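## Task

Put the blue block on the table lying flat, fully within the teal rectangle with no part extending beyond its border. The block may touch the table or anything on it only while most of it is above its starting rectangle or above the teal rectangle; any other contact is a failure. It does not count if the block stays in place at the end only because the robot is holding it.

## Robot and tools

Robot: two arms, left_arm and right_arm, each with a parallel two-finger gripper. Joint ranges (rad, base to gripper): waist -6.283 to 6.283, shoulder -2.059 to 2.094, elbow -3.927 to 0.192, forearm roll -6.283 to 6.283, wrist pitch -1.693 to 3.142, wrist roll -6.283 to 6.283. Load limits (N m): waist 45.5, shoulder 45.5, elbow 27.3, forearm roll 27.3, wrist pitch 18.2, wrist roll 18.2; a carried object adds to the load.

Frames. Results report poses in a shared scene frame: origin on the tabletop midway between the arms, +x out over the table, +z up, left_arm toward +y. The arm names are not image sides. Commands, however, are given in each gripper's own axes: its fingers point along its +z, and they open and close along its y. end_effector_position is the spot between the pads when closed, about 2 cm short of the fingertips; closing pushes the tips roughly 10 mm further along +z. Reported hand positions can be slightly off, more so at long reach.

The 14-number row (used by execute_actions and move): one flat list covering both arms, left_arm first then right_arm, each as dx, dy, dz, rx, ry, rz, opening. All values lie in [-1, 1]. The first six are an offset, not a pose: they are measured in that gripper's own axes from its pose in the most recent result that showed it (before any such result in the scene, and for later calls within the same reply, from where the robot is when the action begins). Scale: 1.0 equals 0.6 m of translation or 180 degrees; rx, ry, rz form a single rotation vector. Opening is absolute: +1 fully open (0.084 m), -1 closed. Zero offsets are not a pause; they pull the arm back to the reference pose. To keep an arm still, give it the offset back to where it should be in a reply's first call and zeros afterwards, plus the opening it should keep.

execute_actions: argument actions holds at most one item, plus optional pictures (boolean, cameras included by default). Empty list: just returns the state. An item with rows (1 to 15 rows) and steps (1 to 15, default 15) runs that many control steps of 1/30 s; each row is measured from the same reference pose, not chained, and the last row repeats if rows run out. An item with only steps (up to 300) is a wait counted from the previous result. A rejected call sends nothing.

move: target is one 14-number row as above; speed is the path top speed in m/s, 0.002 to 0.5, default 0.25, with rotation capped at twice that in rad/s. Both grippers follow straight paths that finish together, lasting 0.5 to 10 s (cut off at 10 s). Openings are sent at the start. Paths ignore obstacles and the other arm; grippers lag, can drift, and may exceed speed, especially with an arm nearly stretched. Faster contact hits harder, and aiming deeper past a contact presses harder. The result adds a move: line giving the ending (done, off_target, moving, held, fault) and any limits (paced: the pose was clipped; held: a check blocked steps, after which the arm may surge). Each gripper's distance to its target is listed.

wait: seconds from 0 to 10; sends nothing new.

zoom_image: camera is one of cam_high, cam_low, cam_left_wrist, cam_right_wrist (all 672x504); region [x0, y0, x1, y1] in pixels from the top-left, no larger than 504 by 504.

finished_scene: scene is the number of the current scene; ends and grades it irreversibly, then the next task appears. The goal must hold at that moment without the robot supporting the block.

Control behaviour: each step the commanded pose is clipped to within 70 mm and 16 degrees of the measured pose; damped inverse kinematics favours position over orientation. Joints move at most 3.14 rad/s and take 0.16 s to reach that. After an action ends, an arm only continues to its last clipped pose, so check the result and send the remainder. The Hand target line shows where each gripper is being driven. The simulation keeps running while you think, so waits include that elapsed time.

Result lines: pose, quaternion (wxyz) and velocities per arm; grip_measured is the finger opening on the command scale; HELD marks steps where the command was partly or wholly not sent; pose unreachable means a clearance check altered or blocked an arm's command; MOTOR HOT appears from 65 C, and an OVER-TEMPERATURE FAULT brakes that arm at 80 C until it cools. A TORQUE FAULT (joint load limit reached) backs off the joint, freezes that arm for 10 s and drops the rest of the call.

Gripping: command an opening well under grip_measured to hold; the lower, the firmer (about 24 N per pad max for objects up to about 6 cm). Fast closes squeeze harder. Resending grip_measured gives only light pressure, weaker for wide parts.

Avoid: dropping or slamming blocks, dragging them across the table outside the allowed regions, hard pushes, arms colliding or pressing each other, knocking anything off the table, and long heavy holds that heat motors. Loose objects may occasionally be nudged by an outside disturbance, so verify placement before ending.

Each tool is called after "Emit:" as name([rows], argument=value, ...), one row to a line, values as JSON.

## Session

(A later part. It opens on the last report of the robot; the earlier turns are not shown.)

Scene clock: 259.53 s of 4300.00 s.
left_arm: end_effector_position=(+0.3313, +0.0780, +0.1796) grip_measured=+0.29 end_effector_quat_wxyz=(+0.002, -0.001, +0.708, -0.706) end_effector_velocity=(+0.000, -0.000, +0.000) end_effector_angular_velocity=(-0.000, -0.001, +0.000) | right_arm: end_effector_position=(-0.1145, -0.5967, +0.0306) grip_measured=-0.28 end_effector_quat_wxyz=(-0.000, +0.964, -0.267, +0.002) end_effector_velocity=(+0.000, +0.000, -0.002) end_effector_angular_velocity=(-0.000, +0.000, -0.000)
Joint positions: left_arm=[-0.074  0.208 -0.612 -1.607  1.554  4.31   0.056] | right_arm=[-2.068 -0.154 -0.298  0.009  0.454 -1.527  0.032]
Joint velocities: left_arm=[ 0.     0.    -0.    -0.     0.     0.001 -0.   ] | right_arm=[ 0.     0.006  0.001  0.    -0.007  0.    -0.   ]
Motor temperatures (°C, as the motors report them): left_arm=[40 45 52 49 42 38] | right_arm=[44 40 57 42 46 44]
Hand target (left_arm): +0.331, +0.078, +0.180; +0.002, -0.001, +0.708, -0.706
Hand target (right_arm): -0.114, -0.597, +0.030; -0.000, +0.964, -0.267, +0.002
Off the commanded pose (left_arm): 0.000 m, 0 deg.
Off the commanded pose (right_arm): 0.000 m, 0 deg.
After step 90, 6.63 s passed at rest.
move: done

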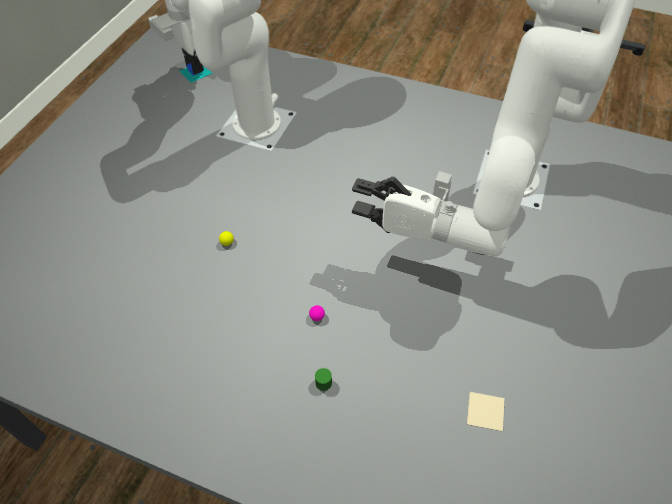

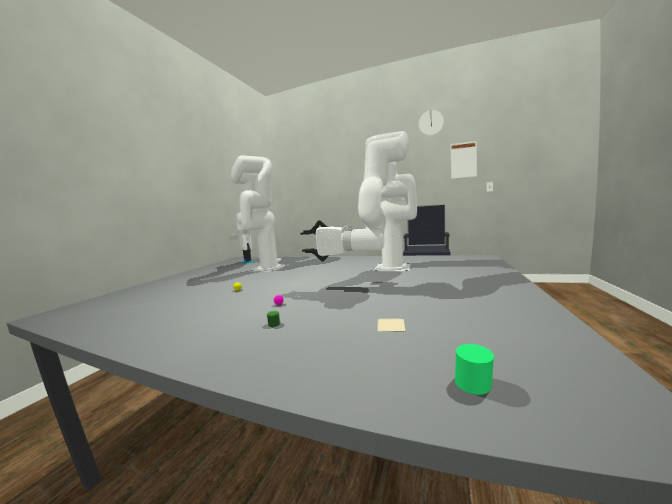

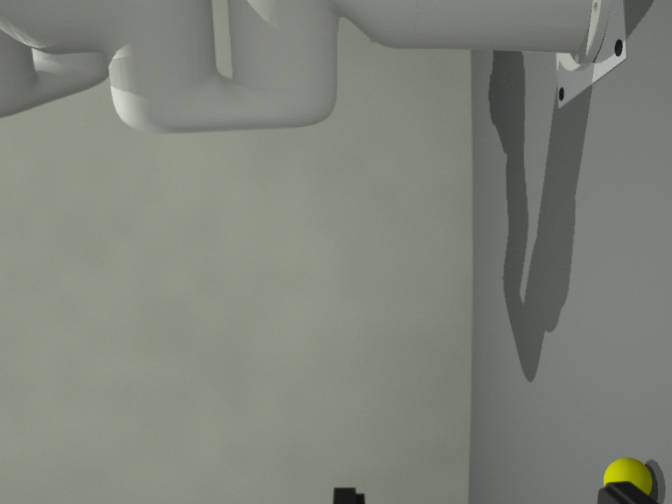

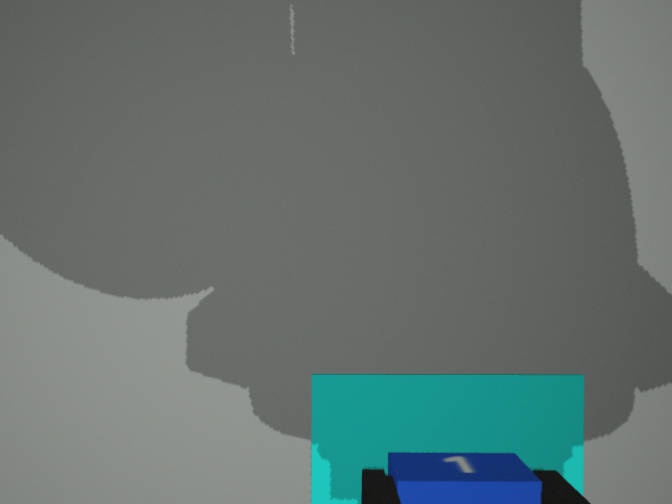

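Emit:
move(target=[0,0,0,0,0,0,0.3,0,0,0.006,0,0,0,-0.8], speed=0.01)

Emit:
move(target=[0,0,0,0,0,0,0.3,0,0,0,0,0,0,0.3])

Emit:
move(target=[0,0,0,0,0,0,0.3,-0.03,0,-0.13,0,0,0,0.3], speed=0.15)

Scene clock: 266.83 s of 4300.00 s.
left_arm: end_effector_position=(+0.3313, +0.0780, +0.1796) grip_measured=+0.29 end_effector_quat_wxyz=(+0.002, -0.001, +0.708, -0.706) end_effector_velocity=(-0.001, +0.000, -0.001) end_effector_angular_velocity=(+0.000, +0.004, +0.001) | right_arm: end_effector_position=(-0.1145, -0.5967, +0.0271) grip_measured=-0.28 end_effector_quat_wxyz=(-0.000, +0.964, -0.267, +0.002) end_effector_velocity=(-0.000, -0.001, -0.001) end_effector_angular_velocity=(-0.002, +0.001, +0.000)
Joint positions: left_arm=[-0.074  0.208 -0.612 -1.607  1.554  4.31   0.056] | right_arm=[-2.067 -0.14  -0.297  0.01   0.438 -1.527  0.032]
Joint velocities: left_arm=[ 0.     0.001  0.002 -0.001 -0.001 -0.001 -0.   ] | right_arm=[ 0.001  0.005 -0.     0.    -0.007 -0.     0.   ]
Motor temperatures (°C, as the motors report them): left_arm=[40 45 52 49 42 38] | right_arm=[44 40 57 42 46 44]
Hand target (left_arm): +0.331, +0.078, +0.180; +0.002, -0.001, +0.708, -0.706
Hand target (right_arm): -0.115, -0.597, +0.027; -0.000, +0.964, -0.267, +0.002
Off the commanded pose (left_arm): 0.000 m, 0 deg.
Off the commanded pose (right_arm): 0.000 m, 0 deg.
After step 90, 3.60 s passed at rest.
move: done

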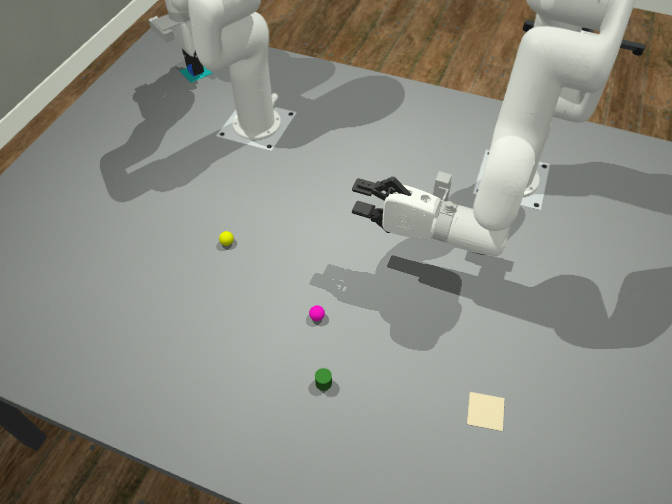

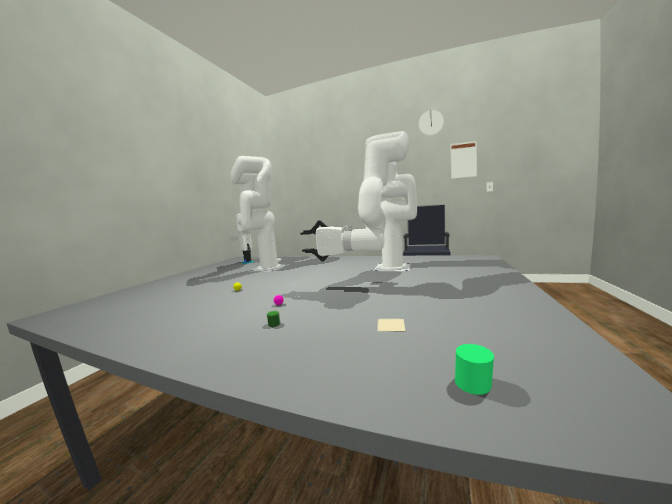

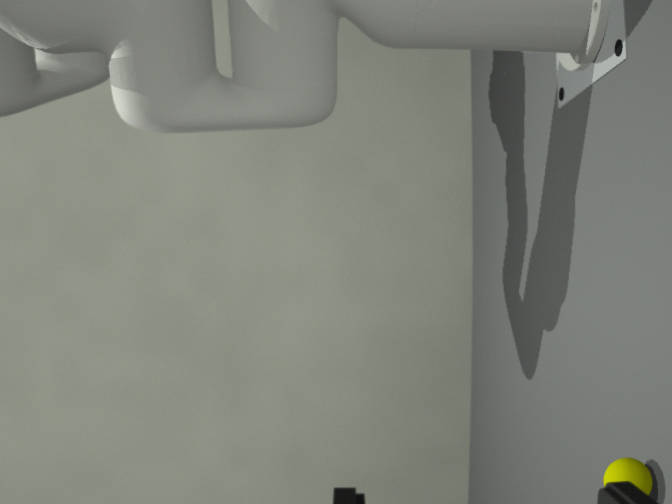

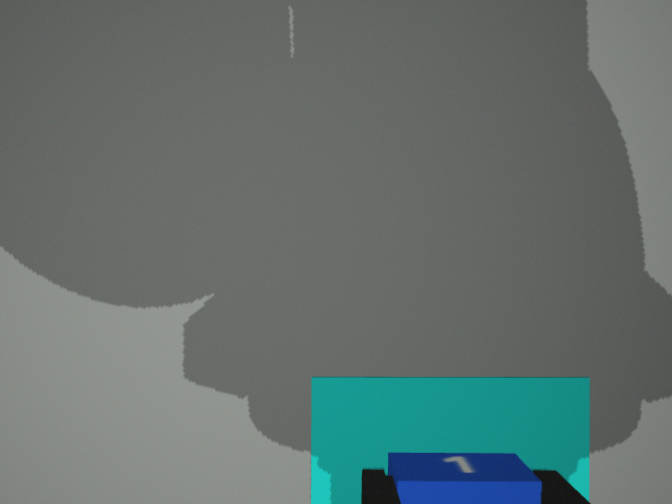

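Scene clock: 267.40 s of 4300.00 s.
left_arm: end_effector_position=(+0.3313, +0.0780, +0.1796) grip_measured=+0.29 end_effector_quat_wxyz=(+0.002, -0.001, +0.708, -0.706) end_effector_velocity=(-0.000, -0.000, +0.000) end_effector_angular_velocity=(-0.001, +0.003, -0.000) | right_arm: end_effector_position=(-0.1145, -0.5967, +0.0271) grip_measured=+0.29 end_effector_quat_wxyz=(-0.000, +0.964, -0.267, +0.002) end_effector_velocity=(-0.000, -0.000, +0.000) end_effector_angular_velocity=(-0.002, +0.001, +0.001)
Joint positions: left_arm=[-0.074  0.208 -0.612 -1.607  1.554  4.31   0.056] | right_arm=[-2.067 -0.14  -0.297  0.01   0.438 -1.527  0.056]
Joint velocities: left_arm=[-0.    -0.     0.001 -0.     0.001 -0.002 -0.   ] | right_arm=[ 0.    -0.002  0.    -0.    -0.    -0.     0.   ]
Motor temperatures (°C, as the motors report them): left_arm=[40 45 52 49 42 38] | right_arm=[44 40 57 42 46 44]
Hand target (left_arm): +0.331, +0.078, +0.180; +0.002, -0.001, +0.708, -0.706
Hand target (right_arm): -0.114, -0.597, +0.027; -0.000, +0.964, -0.267, +0.002
Off the commanded pose (left_arm): 0.000 m, 0 deg.
Off the commanded pose (right_arm): 0.000 m, 0 deg.
move: done

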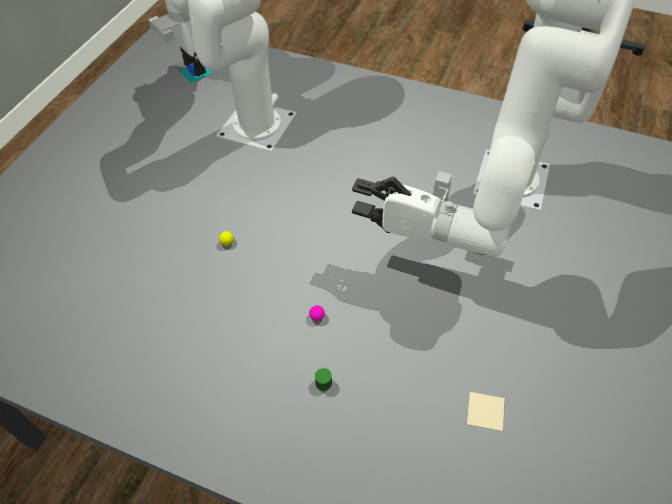

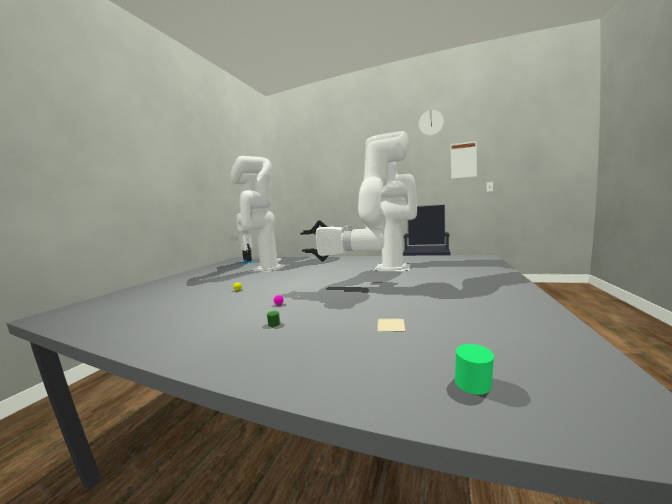

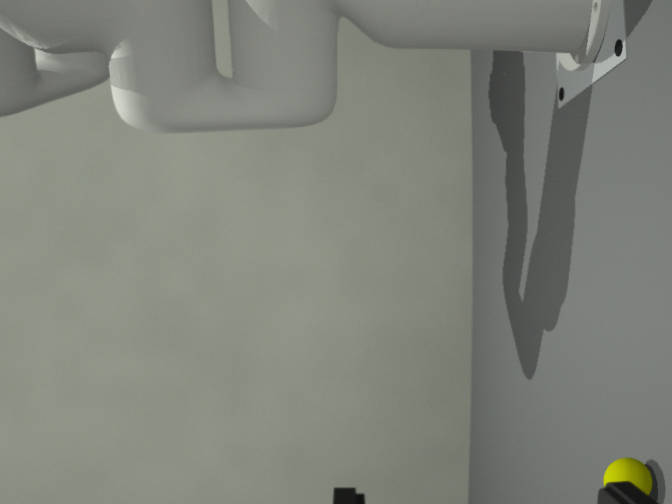

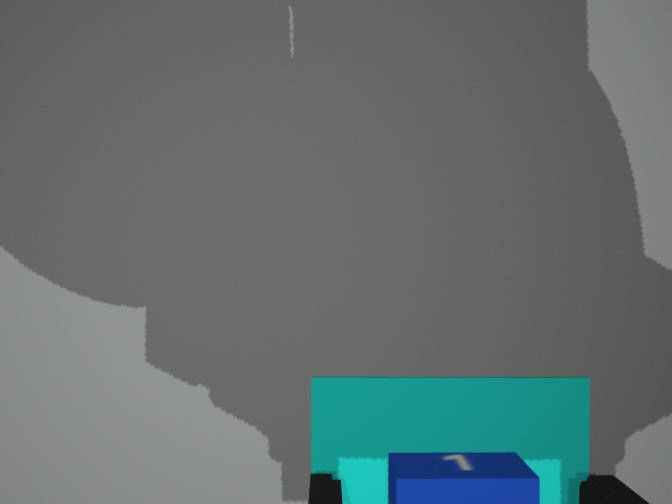

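Scene clock: 268.47 s of 4300.00 s.
left_arm: end_effector_position=(+0.3313, +0.0780, +0.1796) grip_measured=+0.29 end_effector_quat_wxyz=(+0.002, -0.001, +0.708, -0.706) end_effector_velocity=(+0.000, +0.000, +0.000) end_effector_angular_velocity=(-0.000, -0.001, +0.001) | right_arm: end_effector_position=(-0.1301, -0.5874, +0.1045) grip_measured=+0.29 end_effector_quat_wxyz=(-0.000, +0.964, -0.267, +0.002) end_effector_velocity=(-0.001, -0.000, +0.003) end_effector_angular_velocity=(-0.002, +0.002, +0.001)
Joint positions: left_arm=[-0.074  0.208 -0.612 -1.607  1.554  4.31   0.056] | right_arm=[-2.128 -0.412 -0.354  0.006  0.769 -1.584  0.056]
Joint velocities: left_arm=[ 0.    -0.001  0.001 -0.001  0.     0.001 -0.   ] | right_arm=[-0.001 -0.007 -0.003 -0.001  0.008 -0.001 -0.   ]
Motor temperatures (°C, as the motors report them): left_arm=[40 45 52 49 42 38] | right_arm=[44 40 57 42 46 44]
Hand target (left_arm): +0.331, +0.078, +0.180; +0.002, -0.001, +0.708, -0.706
Hand target (right_arm): -0.130, -0.587, +0.105; -0.000, +0.964, -0.267, +0.002
Off the commanded pose (left_arm): 0.000 m, 0 deg.
Off the commanded pose (right_arm): 0.001 m, 0 deg.
move: done

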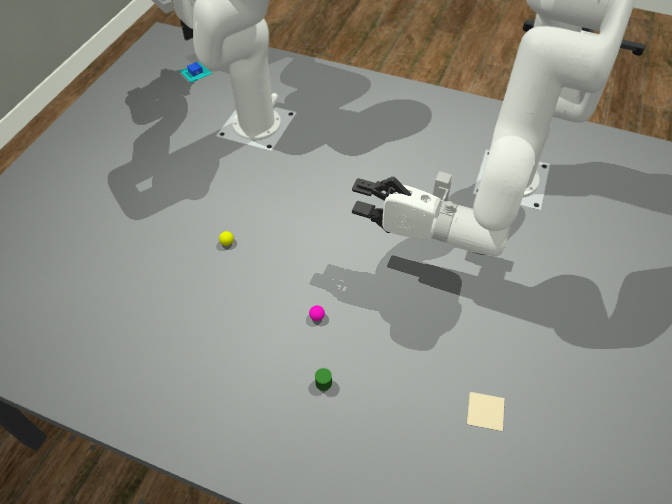

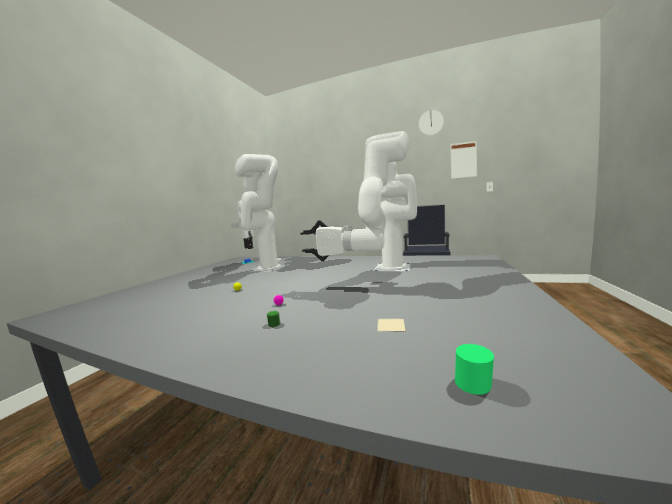

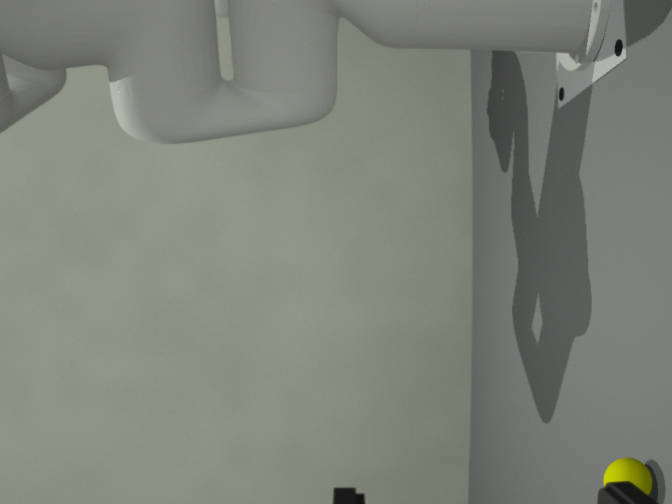

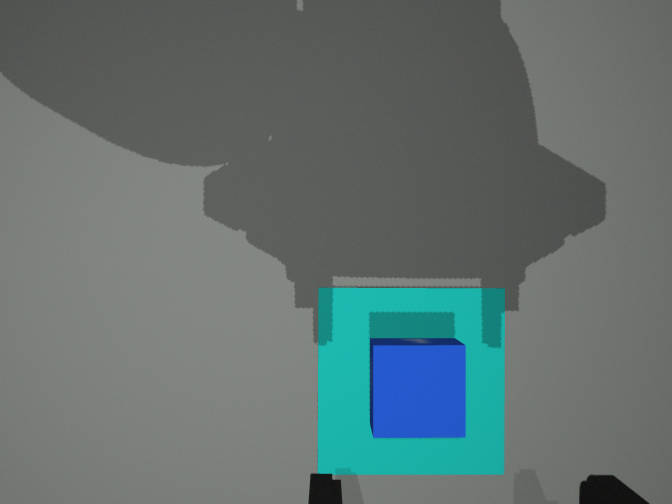

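Emit:
finished_scene(scene=1)

The scene is finished: the task was done.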